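# Place pallet rings on their size-matched holders

## Task

Take every ring off the pallet and set it on the holder whose size fits it, resting flat on that holder's pads (gripping a ring from inside its hole is an option). Then release each ring and back away, finishing with both arms raised and clear of everything.

## Robot and tools

Robot: two arms, left_arm and right_arm, each ending in a two-finger gripper. All poses use one scene frame. Its origin sits on the table surface midway between the arms, +z is up, +x reaches out over the table, and left_arm is mounted toward +y. The names left and right do not refer to image sides. Reported hand positions can be a little off, especially when an arm is stretched far.

Gripper geometry: the fingers extend along the gripper's +z axis and close along its y axis. The reported position is the spot between the pads when shut. Closed fingertips extend about 33 mm past that point, open ones about 9 mm. While closing, the tips move roughly 24 mm farther from the arm, so keep that much clearance above surfaces.

The row: every motion command is built from rows of 20 numbers covering both arms, even if only one moves. Numbers 1-10 belong to left_arm: x, y, z (metres, absolute target for the gripper point in the scene frame), qw, qx, qy, qz (absolute orientation quaternion, w first), then gripper position, force_limit, speed. Numbers 11-20 are the same ten for right_arm. The last three of each half lie in [-1, 1]. Position: +1 fully open (140 mm), about -0.8 pads touching, -1 closes until blocked. force_limit: roughly 14 N at -1, 60 N at 0, 107 N at +1. speed: roughly 30 mm/s at -1, 140 at 0, 250 at +1. To keep an arm idle, resend its last reported pose and its previous three gripper numbers; a 0 is a real command. To hold an orientation, keep sending the same quaternion rather than the drifting reported one.

execute_actions(actions): a list of actions; each action is a list of up to 15 rows, one row per control step of 1/30 s, the final row repeated to fill 15 steps (0.5 s). An empty list just returns state and images. Each step, the commanded pose is limited to 70 mm and 16 degrees from the measured pose, so long jumps need several actions. An action whose target lies over 0.6 m from the gripper's current position along any gripper axis is rejected for both arms; a malformed action, or a failing first action, rejects the whole call.

move(target, speed, stop_force, blocking): target is one 20-number row of absolute poses plus gripper numbers (finger numbers are applied at the start). Each gripper travels straight toward its pose, both finishing together, over 0.5 to 10 s; longer paths are cut at 10 s. speed is path top speed in m/s, 0.002 to 0.5, default 0.25 (rotation up to twice that in rad/s). Grippers lag, may wander, and can overshoot speed near full reach. stop_force (N, 20 to 80, shared by both arms) ends an arm's path when it senses that much extra resistance along its direction of travel; use it only for slow, non-rotating approaches, not before 0.2 s into the scene, and omit it when lifting away from something you rest on. After a touch the arm steps back two control steps and holds; pressure can briefly exceed the set value. blocking=false returns after 0.5 s while motion continues (not allowed with stop_force); then use wait or stop before sending more.

wait(seconds): 0 to 10 s, arms keep last command; ends early if a running move finishes. stop(): brakes a running move; fingers continue. zoom_image(camera, region): enlarges part of one camera's latest image; region is [x0, y0, x1, y1] pixels from the top-left, at most 504 by 504. Cameras: cam_head_left, cam_head_right, cam_high, cam_low, cam_left_wrist, cam_right_wrist, each 504x504. finished_scene(scene): pass the current scene number to end it; irreversible, and the goal must already hold.

Reading results: the state line gives each arm's position and quaternion. Hand target lines show where each controller is heading. object_status: 0 moving, 1 blocked while opening, 2 blocked while closing (a grasp), 3 reached target or pads met. After closing at -1, confirm 2. To squeeze harder, raise force_limit and nudge position (e.g. -1 to -0.98). position_measured runs from 3 (open) to 230 (pads together), not linear. The move: line reports done, off_target, moving, held, fault or contact; limits=paced means the pose was clipped, limits=held means a check paused steps (the arm may then jump fast). pose unreachable means the clearance check altered a command. HELD in step readings marks held-back steps. Flange force estimates external force on the gripper, including held weight; it is noisy. MOTOR HOT warns of overheating; holding loads heats motors.

Avoid: load limits are 142 N m for waist, shoulder, elbow and 35.6 N m for the three wrist joints; reaching them, or 150 N external force, freezes the arm for 10 s. Arms are stiff, so commanding even slightly past a firm contact can fault. Fast contacts hit hard. Keep the arms from hitting each other, never let a ring drop, slip or leave the table, and expect occasional tugs on held or loose parts. Move smoothly and efficiently.

Each tool is called after "Call:" as name(argument=value, ...) on one line, values as JSON.

## Session

Call:
execute_actions(actions=[])

Scene clock: 0.00 s.
left_arm: end_effector_position=(+0.6710, +0.6143, +0.3071) position_measured=3 object_status=3 end_effector_quat_wxyz=(+0.465, +0.242, +0.746, +0.411) | right_arm: end_effector_position=(+0.4553, -0.2879, +0.2427) position_measured=3 object_status=3 end_effector_quat_wxyz=(+0.530, +0.390, +0.748, -0.090)
Joint positions: left_arm=[ 0.474 -0.272 -0.782  0.169  0.28  -2.76 ] | right_arm=[ 1.578 -0.246 -0.93   0.957 -1.608  2.033]
Joint velocities: left_arm=[-0.001 -0.    -0.     0.     0.    -0.   ] | right_arm=[ 0.001  0.     0.001 -0.002  0.     0.   ]
Flange force (N, the push that the arm receives, along the gripper's own x y z axes): no reading
Hand target (left_arm): +0.671, +0.614, +0.307; +0.465, +0.242, +0.746, +0.411
Hand target (right_arm): +0.455, -0.288, +0.243; +0.530, +0.390, +0.748, -0.090

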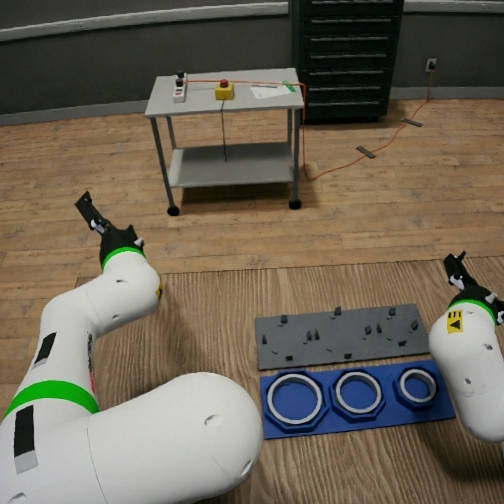

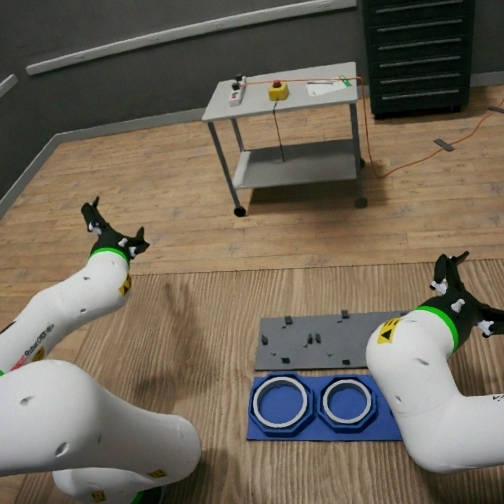

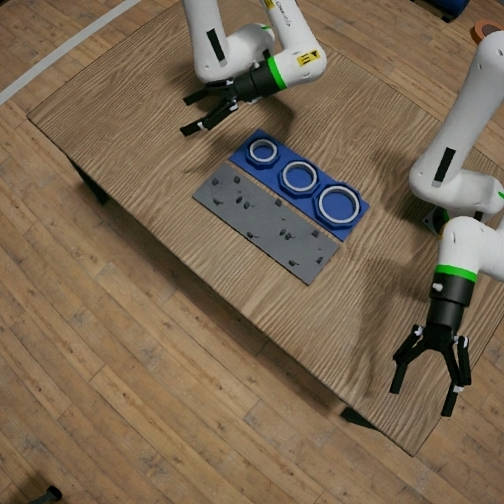

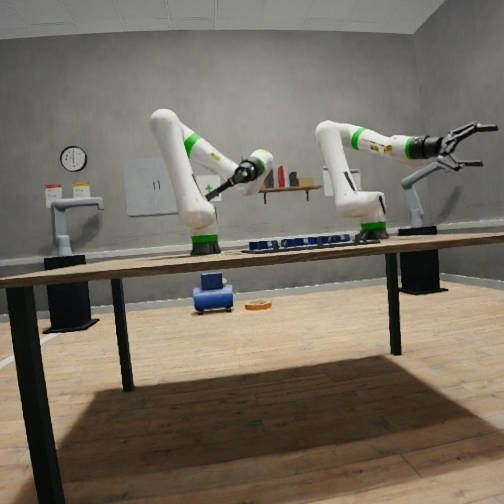

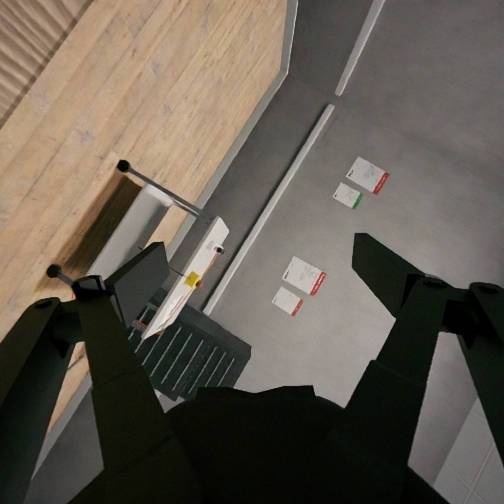

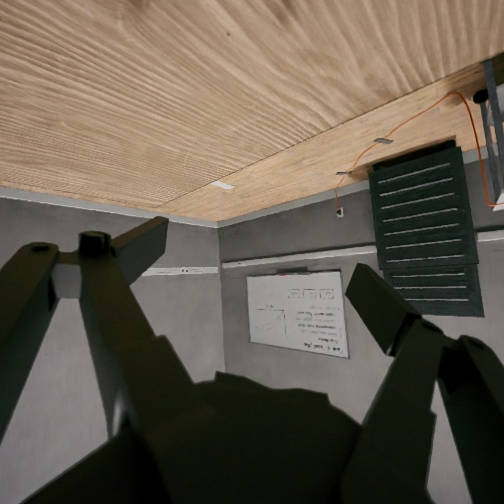

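Call:
zoom_image(camera="cam_high", region=[180,120,380,290])

Call:
move(target=[0.671,0.6143,0.3071,0.465,0.242,0.746,0.411,1,0,0,0.30,-0.15,0.25,0,0,1,0,-0.8,0,0], speed=0.3)

Region (180, 120, 380, 290) of cam_high's 504x504 image, scaled by 2.520, with more detail than that image has; it fills the top 428 rows of this view, and the rest is white.

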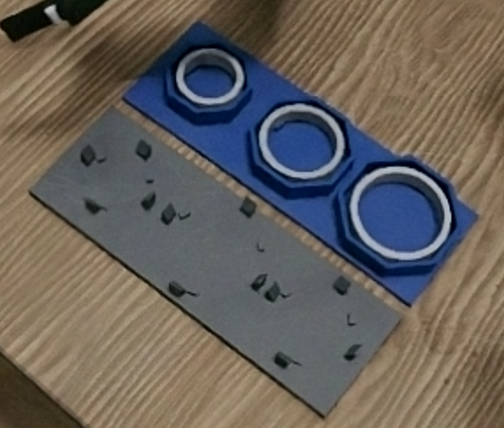

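Scene clock: 3.90 s.
left_arm: end_effector_position=(+0.6710, +0.6143, +0.3071) position_measured=3 object_status=3 end_effector_quat_wxyz=(+0.465, +0.242, +0.746, +0.411) | right_arm: end_effector_position=(+0.3000, -0.1512, +0.2497) position_measured=229 object_status=3 end_effector_quat_wxyz=(+0.001, +0.000, +1.000, +0.001)
Joint positions: left_arm=[ 0.473 -0.272 -0.783  0.171  0.282 -2.761] | right_arm=[ 1.377 -0.333 -0.255  0.001 -1.647  3.543]
Joint velocities: left_arm=[-0. -0.  0.  0.  0. -0.] | right_arm=[-0.001  0.     0.003 -0.001  0.     0.001]
Flange force (N, the push that the arm receives, along the gripper's own x y z axes): left_arm=no reading | right_arm=[-5.3 1.4 -0.7]
Hand target (left_arm): +0.671, +0.614, +0.307; +0.465, +0.242, +0.746, +0.411
Hand target (right_arm): +0.300, -0.151, +0.250; +0.001, +0.000, +1.000, +0.001
Off the commanded pose (left_arm): 0.000 m, 0 deg.
Off the commanded pose (right_arm): 0.001 m, 0 deg.
move: done

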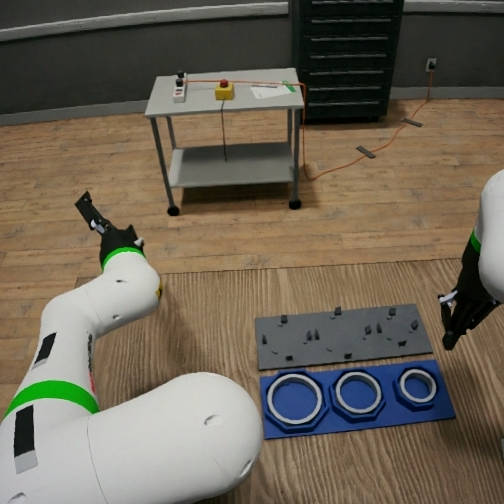

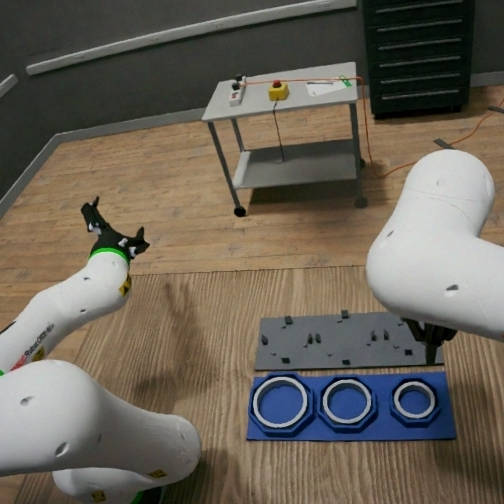

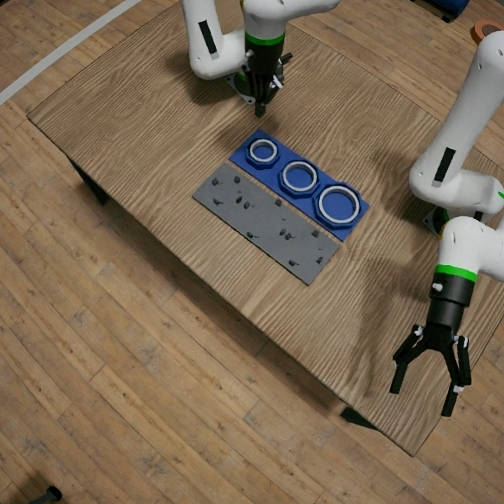

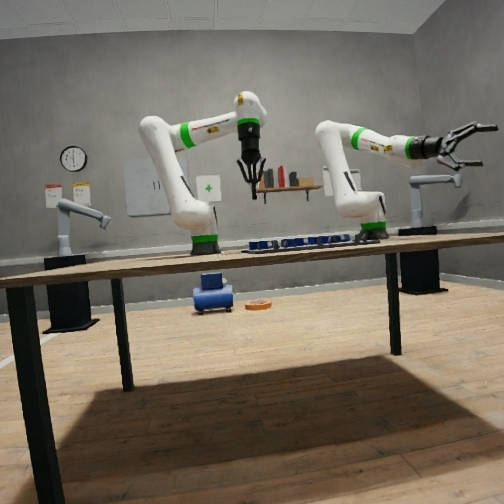

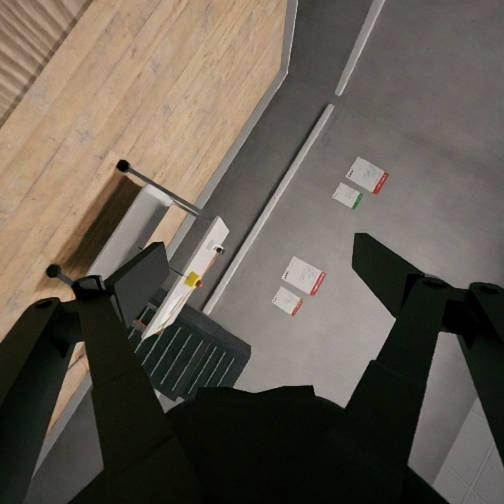

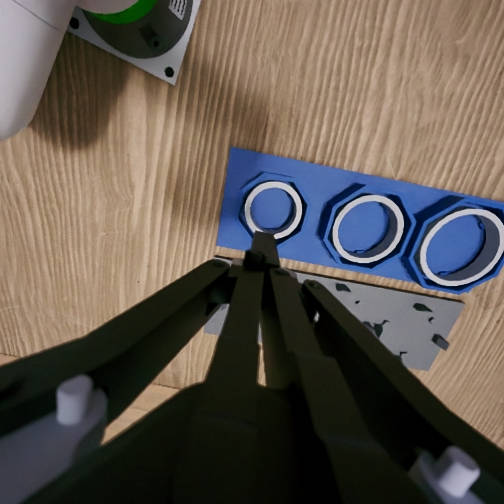

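Call:
move(target=[0.671,0.6143,0.3071,0.465,0.242,0.746,0.411,1,0,0,0.30,-0.13,0.11,0,0,1,0,-0.8,0,0])

Call:
move(target=[0.671,0.6143,0.3071,0.465,0.242,0.746,0.411,1,0,0,0.50,-0.03,0.16,0,0,1,0,-0.8,0,0])

Scene clock: 6.73 s.
left_arm: end_effector_position=(+0.6710, +0.6143, +0.3071) position_measured=3 object_status=3 end_effector_quat_wxyz=(+0.465, +0.242, +0.746, +0.411) | right_arm: end_effector_position=(+0.2999, -0.1297, +0.1100) position_measured=229 object_status=3 end_effector_quat_wxyz=(-0.000, -0.000, +1.000, +0.000)
Joint positions: left_arm=[ 0.473 -0.272 -0.783  0.171  0.282 -2.761] | right_arm=[ 1.403 -0.252 -0.524 -0.    -1.299  3.519]
Joint velocities: left_arm=[-0.     0.001 -0.     0.    -0.    -0.   ] | right_arm=[-0.001  0.001 -0.     0.001  0.    -0.   ]
Flange force (N, the push that the arm receives, along the gripper's own x y z axes): left_arm=no reading | right_arm=[-4.3 1.5 1.0]
Hand target (left_arm): +0.671, +0.614, +0.307; +0.465, +0.242, +0.746, +0.411
Hand target (right_arm): +0.300, -0.130, +0.110; -0.000, -0.000, +1.000, +0.000
Off the commanded pose (left_arm): 0.000 m, 0 deg.
Off the commanded pose (right_arm): 0.000 m, 0 deg.
move: done

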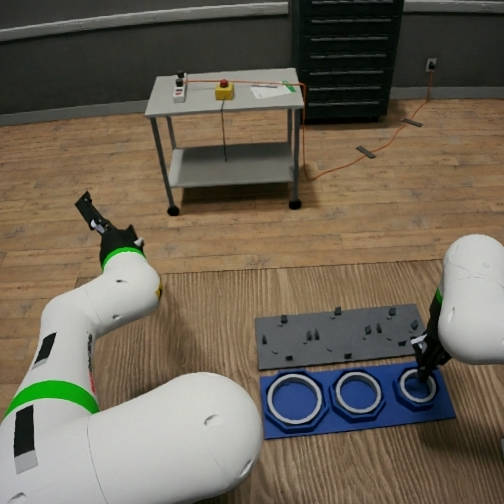

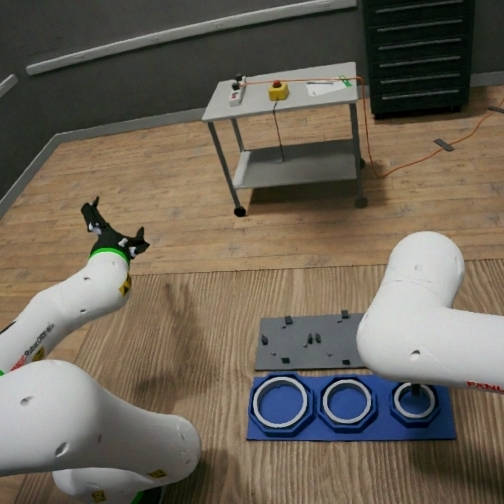

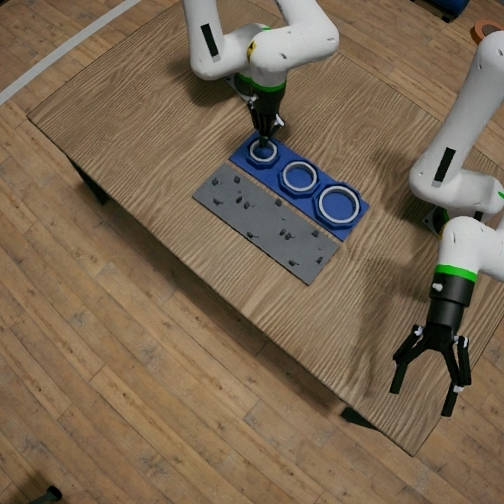

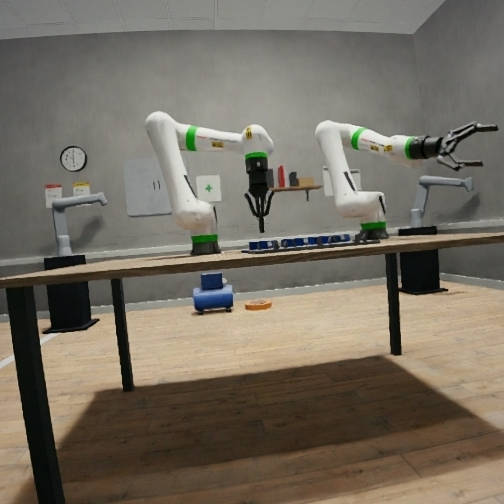

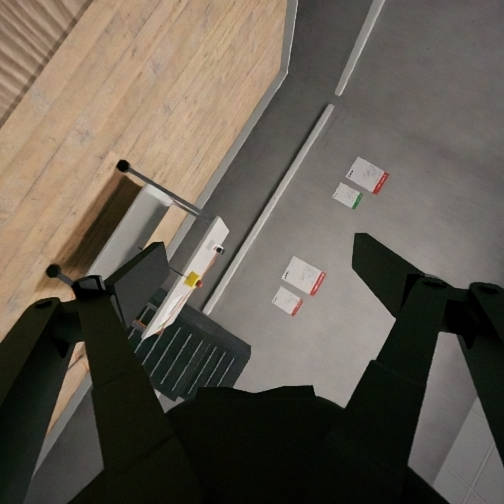

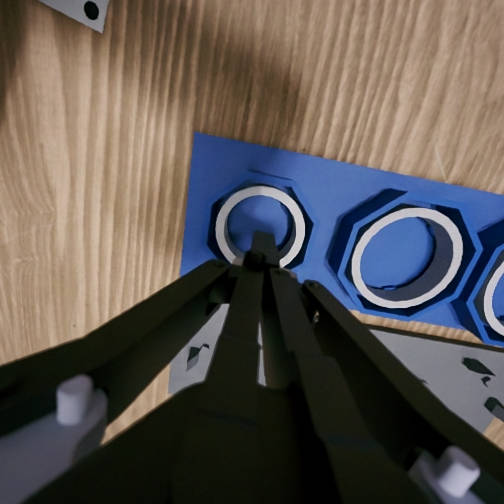

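Scene clock: 8.10 s.
left_arm: end_effector_position=(+0.6710, +0.6143, +0.3071) position_measured=3 object_status=3 end_effector_quat_wxyz=(+0.465, +0.242, +0.746, +0.411) | right_arm: end_effector_position=(+0.4995, -0.0298, +0.1605) position_measured=229 object_status=3 end_effector_quat_wxyz=(-0.000, +0.000, +1.000, -0.000)
Joint positions: left_arm=[ 0.473 -0.272 -0.783  0.171  0.282 -2.761] | right_arm=[ 1.112  0.279  0.134  0.    -1.426  3.808]
Joint velocities: left_arm=[-0.001 -0.002 -0.     0.    -0.     0.   ] | right_arm=[ 0.     0.001  0.002  0.002 -0.     0.   ]
Flange force (N, the push that the arm receives, along the gripper's own x y z axes): left_arm=no reading | right_arm=[-2.5 0.9 1.3]
Hand target (left_arm): +0.671, +0.614, +0.307; +0.465, +0.242, +0.746, +0.411
Hand target (right_arm): +0.500, -0.030, +0.160; -0.000, +0.000, +1.000, -0.000
Off the commanded pose (left_arm): 0.000 m, 0 deg.
Off the commanded pose (right_arm): 0.001 m, 0 deg.
move: done

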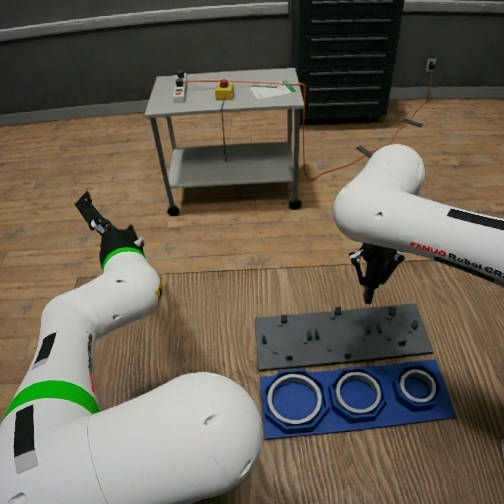

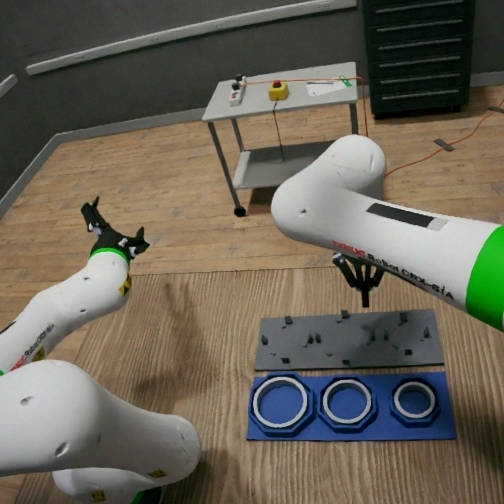

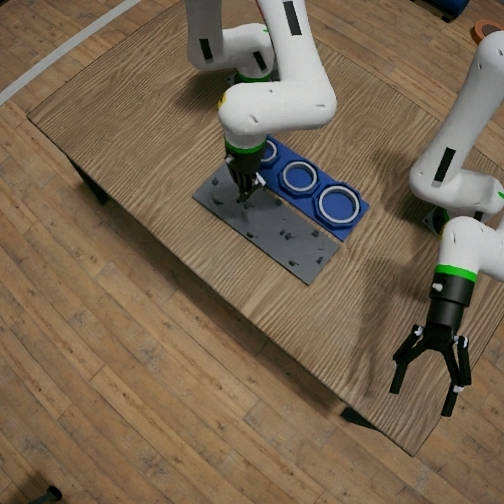

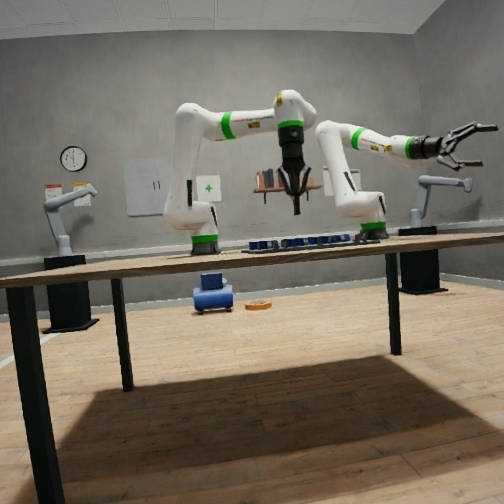

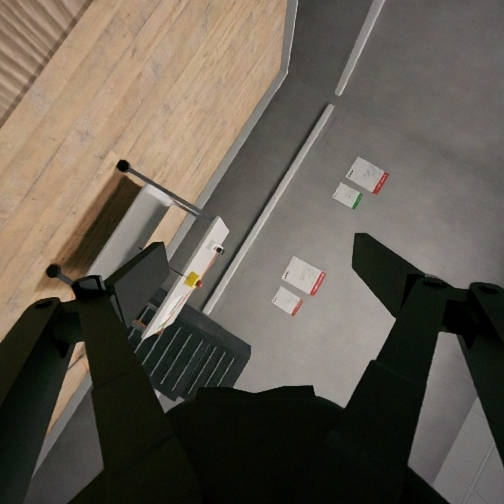

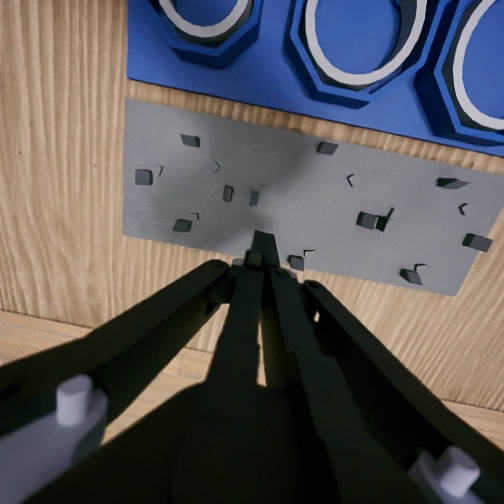

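Call:
move(target=[0.671,0.6143,0.3071,0.465,0.242,0.746,0.411,1,0,0,0.30,-0.134,0.08,0,0.078,0.997,0,-0.5,0,0])

Call:
move(target=[0.671,0.6143,0.3071,0.465,0.242,0.746,0.411,1,0,0,0.30,-0.134,0.03,0,0.078,0.997,0,-0.5,0,0], speed=0.008, stop_force=20)

Scene clock: 11.90 s.
left_arm: end_effector_position=(+0.6710, +0.6143, +0.3071) position_measured=3 object_status=3 end_effector_quat_wxyz=(+0.465, +0.242, +0.746, +0.411) | right_arm: end_effector_position=(+0.3005, -0.1342, +0.0795) position_measured=192 object_status=3 end_effector_quat_wxyz=(-0.000, +0.078, +0.997, +0.000)
Joint positions: left_arm=[ 0.473 -0.272 -0.783  0.171  0.282 -2.761] | right_arm=[ 1.396 -0.234 -0.585 -0.    -1.219  3.37 ]
Joint velocities: left_arm=[-0.    -0.001 -0.    -0.    -0.    -0.   ] | right_arm=[ 0.002 -0.001 -0.001 -0.001  0.     0.001]
Flange force (N, the push that the arm receives, along the gripper's own x y z axes): left_arm=no reading | right_arm=[-6.5 2.8 -0.2]
Hand target (left_arm): +0.671, +0.614, +0.307; +0.465, +0.242, +0.746, +0.411
Hand target (right_arm): +0.300, -0.134, +0.080; -0.000, +0.078, +0.997, +0.000
Off the commanded pose (left_arm): 0.000 m, 0 deg.
Off the commanded pose (right_arm): 0.001 m, 0 deg.
move: done

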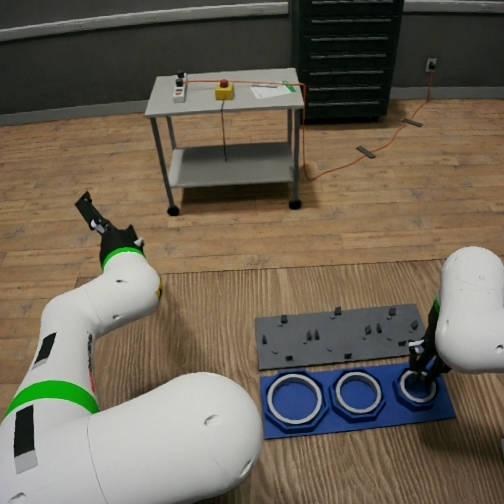

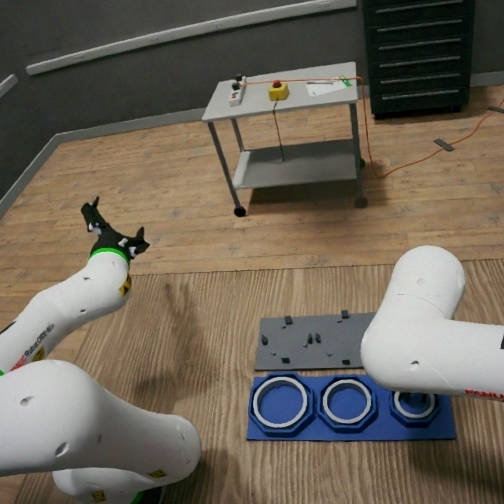

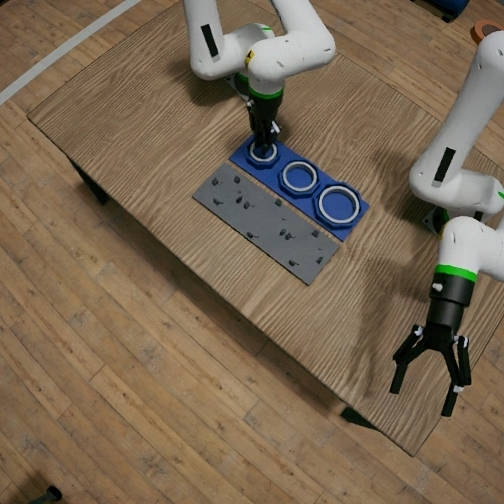

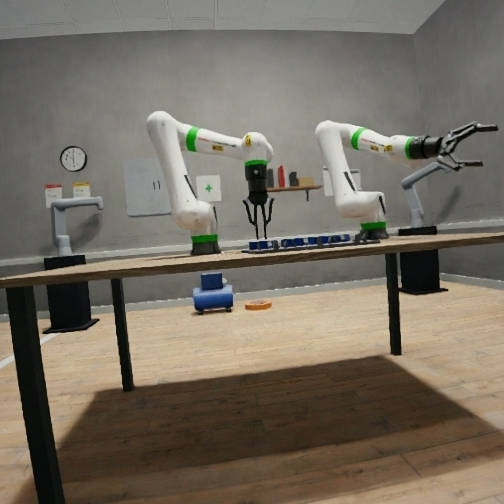

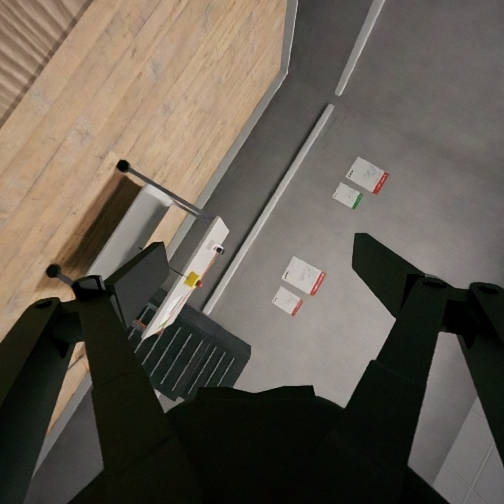

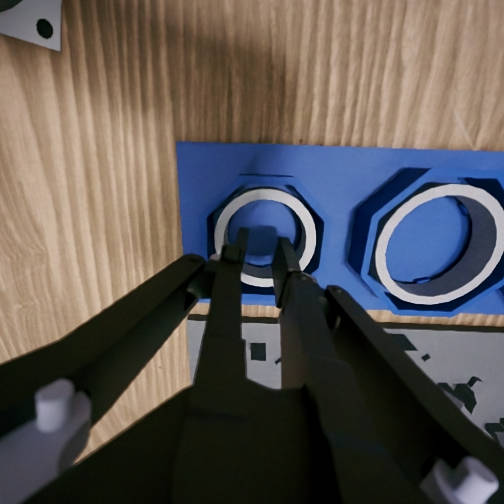

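action 0: stop_force needs each arm's force reading of the 0.2 s before this call, and left_arm is near a pose that gives none; nothing of the call was run and nothing moved

Call:
move(target=[0.60,0.60,0.36,0.465,0.242,0.746,0.411,1,0,0,0.30,-0.133,0.046,0,0.078,0.997,0,-0.5,0,0], speed=0.06)

Call:
zoom_image(camera="cam_low", region=[220,190,380,270])

Scene clock: 14.53 s.
left_arm: end_effector_position=(+0.6004, +0.6002, +0.3600) position_measured=3 object_status=3 end_effector_quat_wxyz=(+0.464, +0.241, +0.747, +0.412) | right_arm: end_effector_position=(+0.3000, -0.1329, +0.0460) position_measured=192 object_status=3 end_effector_quat_wxyz=(-0.000, +0.078, +0.997, +0.000)
Joint positions: left_arm=[ 0.523 -0.575 -0.831  0.175  0.023 -2.784] | right_arm=[ 1.399 -0.193 -0.637 -0.    -1.127  3.366]
Joint velocities: left_arm=[-0.008  0.001 -0.019  0.067  0.023 -0.066] | right_arm=[ 0.001 -0.    -0.    -0.001 -0.     0.001]
Flange force (N, the push that the arm receives, along the gripper's own x y z axes): left_arm=no reading | right_arm=[-4.5 2.0 1.4]
Hand target (left_arm): +0.600, +0.600, +0.360; +0.464, +0.241, +0.747, +0.412
Hand target (right_arm): +0.300, -0.133, +0.046; -0.000, +0.078, +0.997, +0.000
Off the commanded pose (left_arm): 0.000 m, 0 deg.
Off the commanded pose (right_arm): 0.000 m, 0 deg.
move: done

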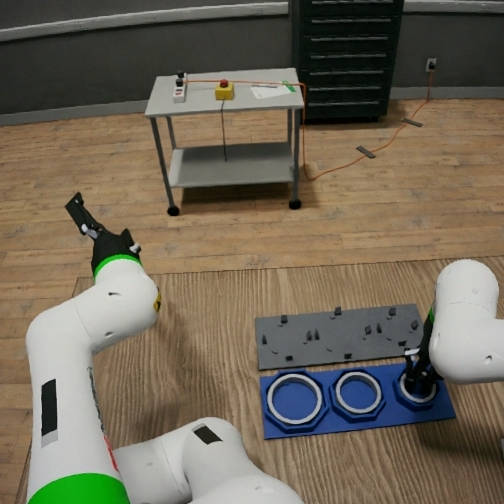

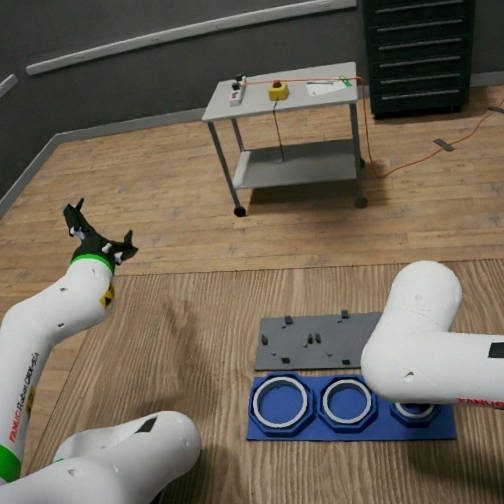

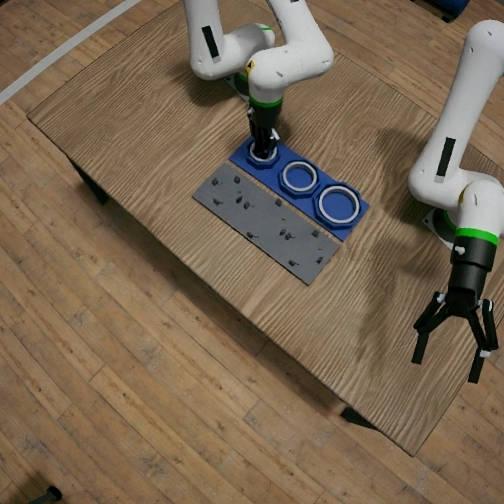

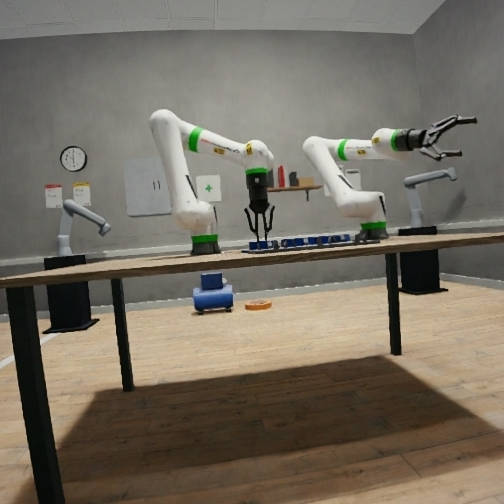

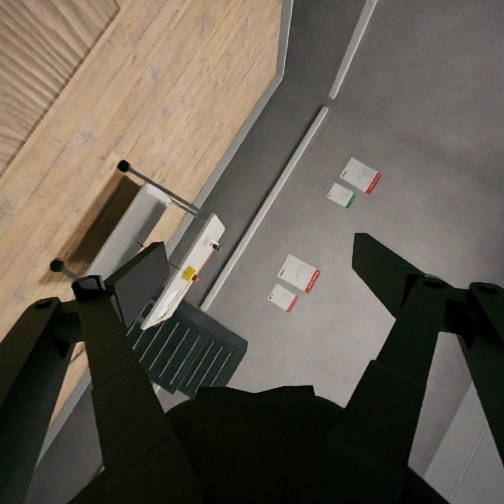

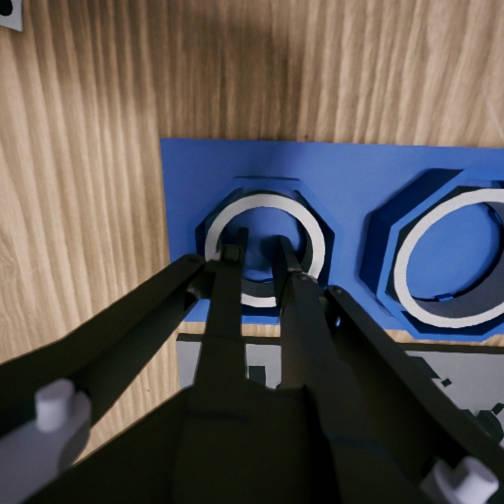

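Region (220, 190, 380, 270) of cam_low's 504x504 image, scaled by 3.150, with more detail than that image has.

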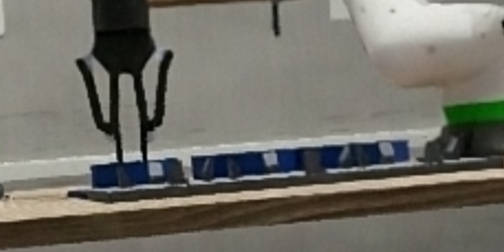

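Call:
move(target=[0.50,0.58,0.30,0.25,0.13,0.934,0.22,1,0,0,0.30,-0.132,0.043,0,0.078,0.997,0,1,0.3,-0.8], speed=0.2)

Call:
move(target=[0.50,0.58,0.30,0.25,0.13,0.934,0.22,1,0,0,0.30,-0.132,0.09,0,0.078,0.997,0,1,0.3,-0.8], speed=0.06)

Call:
move(target=[0.50,0.58,0.30,0.25,0.13,0.934,0.22,1,0,0,0.46,-0.13,0.09,0,0.078,0.997,0,1,0.3,-0.8], speed=0.15)

Scene clock: 27.33 s.
left_arm: end_effector_position=(+0.4996, +0.5806, +0.3005) position_measured=3 object_status=3 end_effector_quat_wxyz=(+0.250, +0.130, +0.934, +0.219) | right_arm: end_effector_position=(+0.3004, -0.1318, +0.0451) position_measured=148 object_status=1 end_effector_quat_wxyz=(+0.001, +0.078, +0.997, +0.001)
Joint positions: left_arm=[ 0.461 -0.499 -0.371 -0.168 -1.039 -2.162] | right_arm=[ 1.4   -0.191 -0.639  0.001 -1.121  3.365]
Joint velocities: left_arm=[-0.     0.001  0.    -0.     0.     0.   ] | right_arm=[-0.001  0.001 -0.001  0.    -0.     0.   ]
Flange force (N, the push that the arm receives, along the gripper's own x y z axes): left_arm=[7.8 -5.6 1.0] | right_arm=[2.6 -10.3 -27.7]
Hand target (left_arm): +0.500, +0.581, +0.301; +0.250, +0.130, +0.934, +0.219
Hand target (right_arm): +0.300, -0.132, +0.045; +0.001, +0.078, +0.997, +0.001
Off the commanded pose (left_arm): 0.001 m, 0 deg.
Off the commanded pose (right_arm): 0.002 m, 0 deg.
FORCE FAULT: contact force on the right arm reached its limit, and that arm stopped for 10 seconds. The contact can be on any part of that arm, not only on its tool. That time counts as 18 of the actions that you can send in this scene. That arm's remaining commands of this call were not run. That arm holds still and accepts commands again. Move the arm away from the contact; if what it grips holds it there, let go first. Pushing or pulling that hard again can fault the arm again.
move: fault (right_arm)

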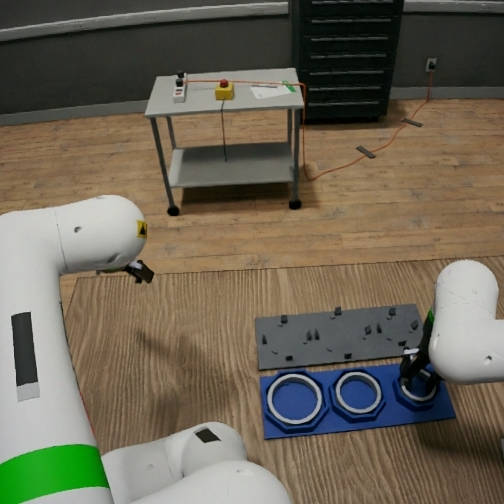

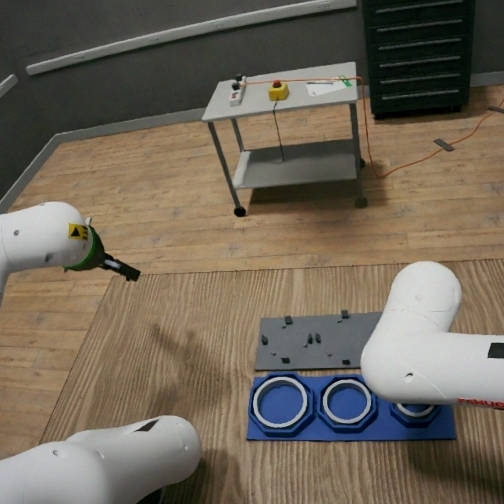

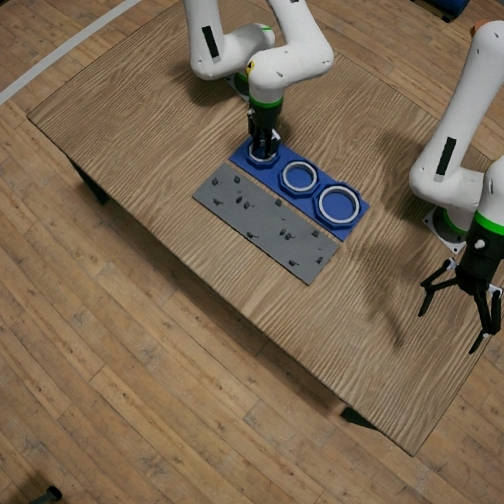

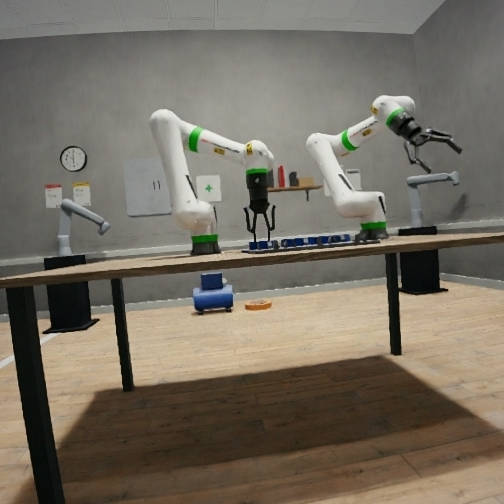

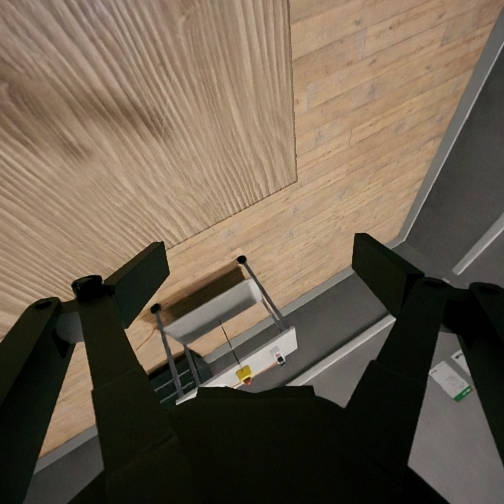

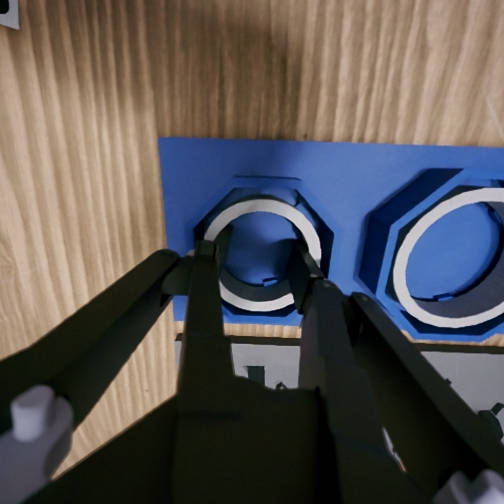

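not run: a fault stop came before this call.

not run: a fault stop came before this call.

My mistake: it was still descending while gripped.

Call:
move(target=[0.50,0.58,0.30,0.25,0.13,0.934,0.22,1,0,0,0.30,-0.132,0.09,0,0.078,0.997,0,1,0.3,-0.8], speed=0.06)

Call:
move(target=[0.50,0.58,0.30,0.25,0.13,0.934,0.22,1,0,0,0.46,-0.13,0.085,0,0.078,0.997,0,1,0.3,-0.8], speed=0.15)

Call:
zoom_image(camera="cam_right_wrist", region=[140,130,400,390])

Scene clock: 29.37 s.
left_arm: end_effector_position=(+0.5000, +0.5800, +0.3000) position_measured=3 object_status=3 end_effector_quat_wxyz=(+0.250, +0.130, +0.934, +0.220) | right_arm: end_effector_position=(+0.3000, -0.1321, +0.0900) position_measured=148 object_status=1 end_effector_quat_wxyz=(+0.000, +0.078, +0.997, -0.000)
Joint positions: left_arm=[ 0.456 -0.497 -0.37  -0.174 -1.039 -2.155] | right_arm=[ 1.4   -0.24  -0.564  0.    -1.247  3.365]
Joint velocities: left_arm=[ 0.001  0.    -0.    -0.    -0.    -0.   ] | right_arm=[ 0.001 -0.001  0.    -0.    -0.001 -0.   ]
Flange force (N, the push that the arm receives, along the gripper's own x y z axes): left_arm=[5.5 -6.8 1.7] | right_arm=[-4.3 2.8 4.9]
Hand target (left_arm): +0.500, +0.580, +0.300; +0.250, +0.130, +0.934, +0.220
Hand target (right_arm): +0.300, -0.132, +0.090; +0.000, +0.078, +0.997, -0.000
Off the commanded pose (left_arm): 0.000 m, 0 deg.
Off the commanded pose (right_arm): 0.000 m, 0 deg.
move: done

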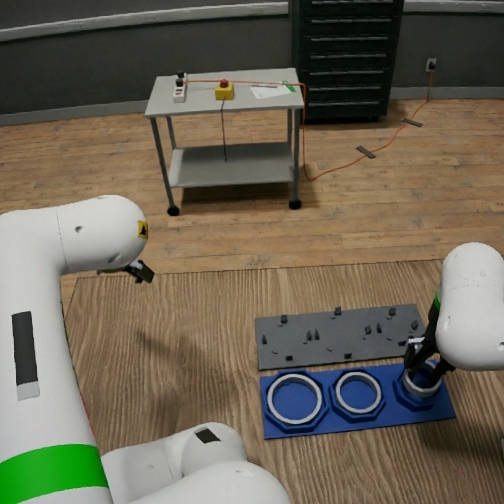

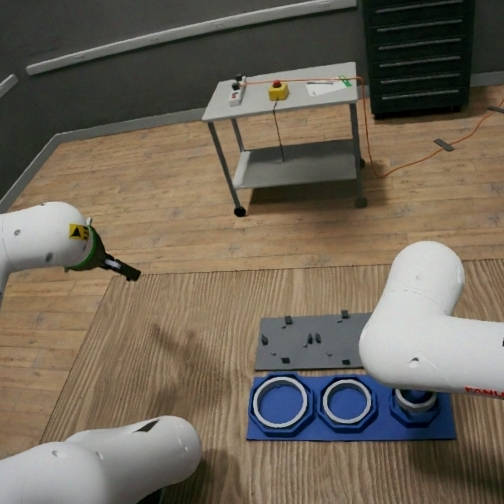

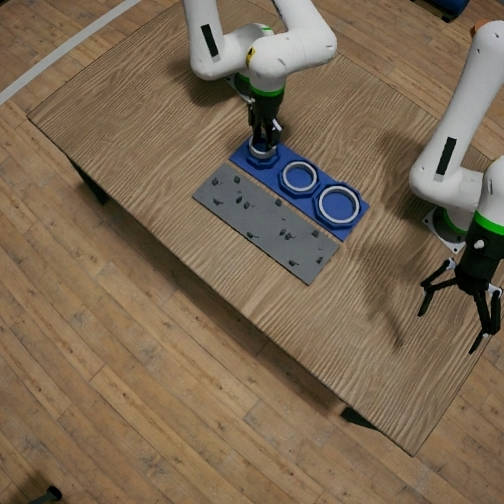

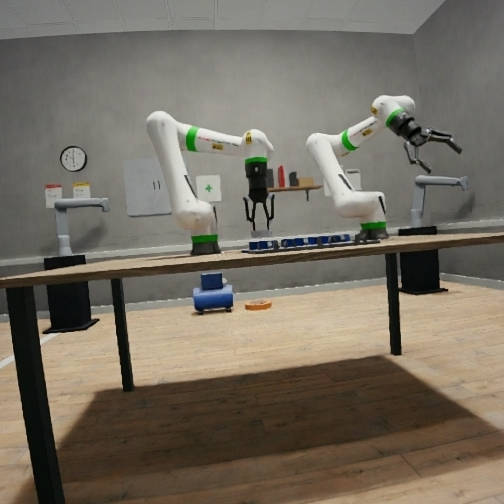

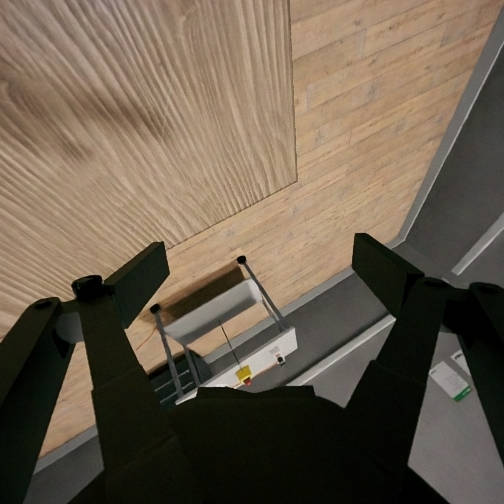

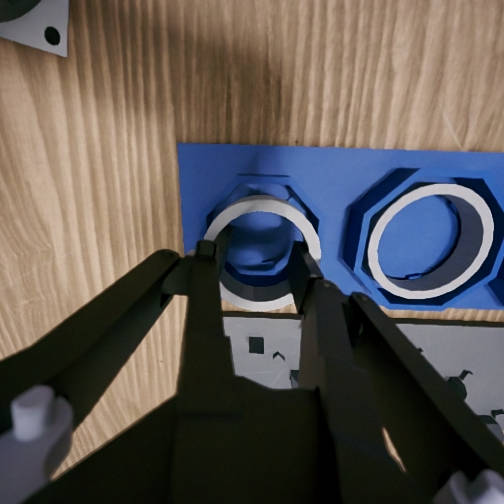

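Scene clock: 30.77 s.
left_arm: end_effector_position=(+0.5000, +0.5800, +0.3000) position_measured=3 object_status=3 end_effector_quat_wxyz=(+0.250, +0.130, +0.934, +0.220) | right_arm: end_effector_position=(+0.4597, -0.1298, +0.0853) position_measured=148 object_status=1 end_effector_quat_wxyz=(-0.000, +0.078, +0.997, -0.000)
Joint positions: left_arm=[ 0.456 -0.497 -0.37  -0.174 -1.039 -2.155] | right_arm=[ 1.043  0.104 -0.255  0.    -1.213  3.722]
Joint velocities: left_arm=[-0.002 -0.    -0.    -0.    -0.     0.   ] | right_arm=[-0.001  0.001  0.001  0.003 -0.001  0.001]
Flange force (N, the push that the arm receives, along the gripper's own x y z axes): left_arm=[8.9 -0.9 0.9] | right_arm=[0.1 -1.0 5.1]
Hand target (left_arm): +0.500, +0.580, +0.300; +0.250, +0.130, +0.934, +0.220
Hand target (right_arm): +0.460, -0.130, +0.085; -0.000, +0.078, +0.997, -0.000
Off the commanded pose (left_arm): 0.000 m, 0 deg.
Off the commanded pose (right_arm): 0.000 m, 0 deg.
move: done

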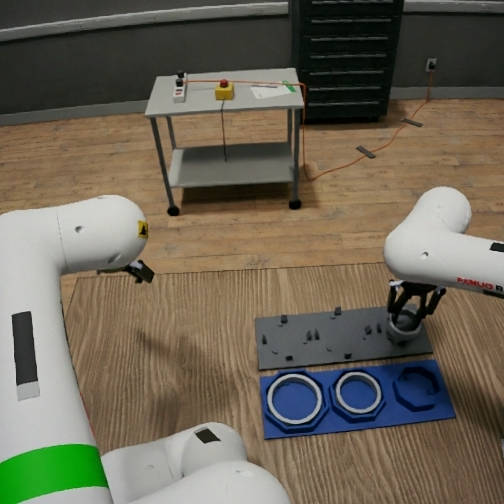

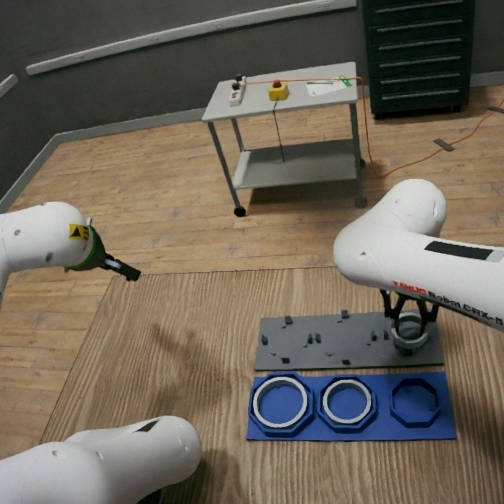

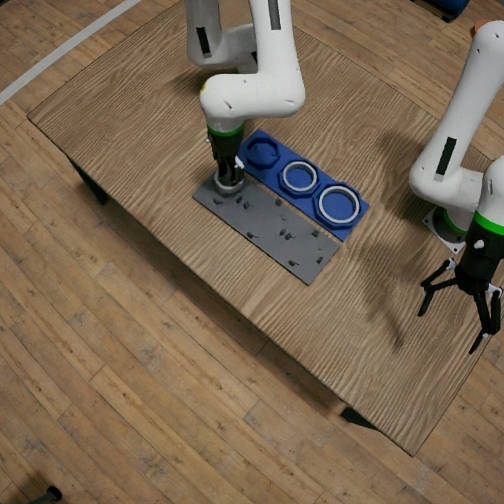

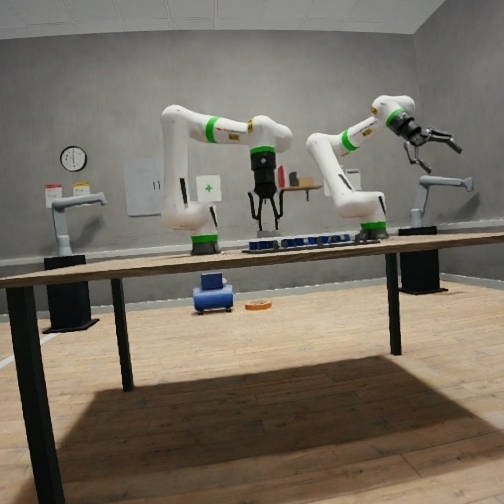

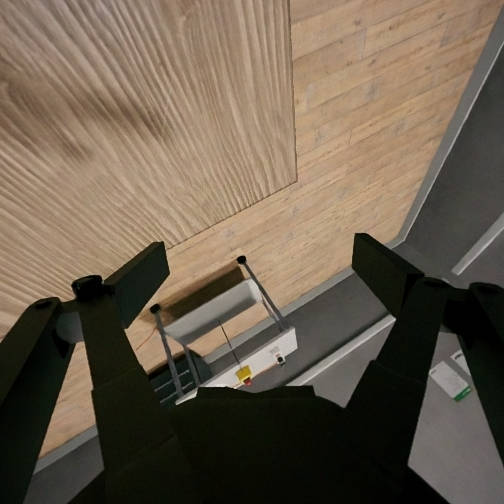

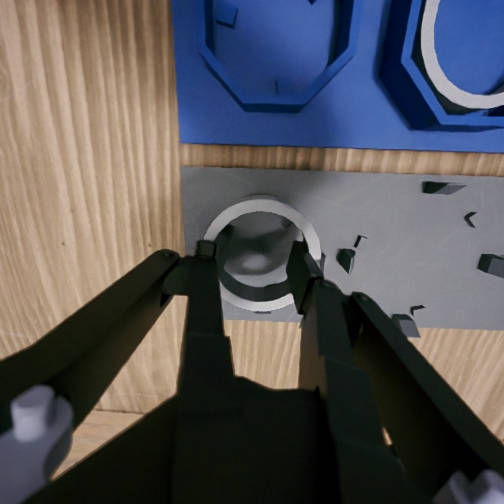

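Region (140, 130, 400, 390) of cam_right_wrist's 504x504 image, scaled by 1.938, with more detail than that image has.

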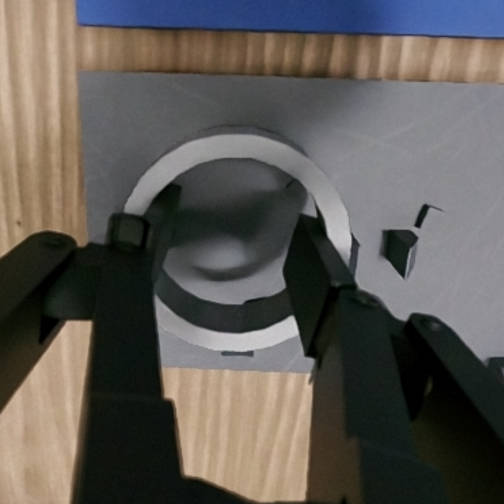

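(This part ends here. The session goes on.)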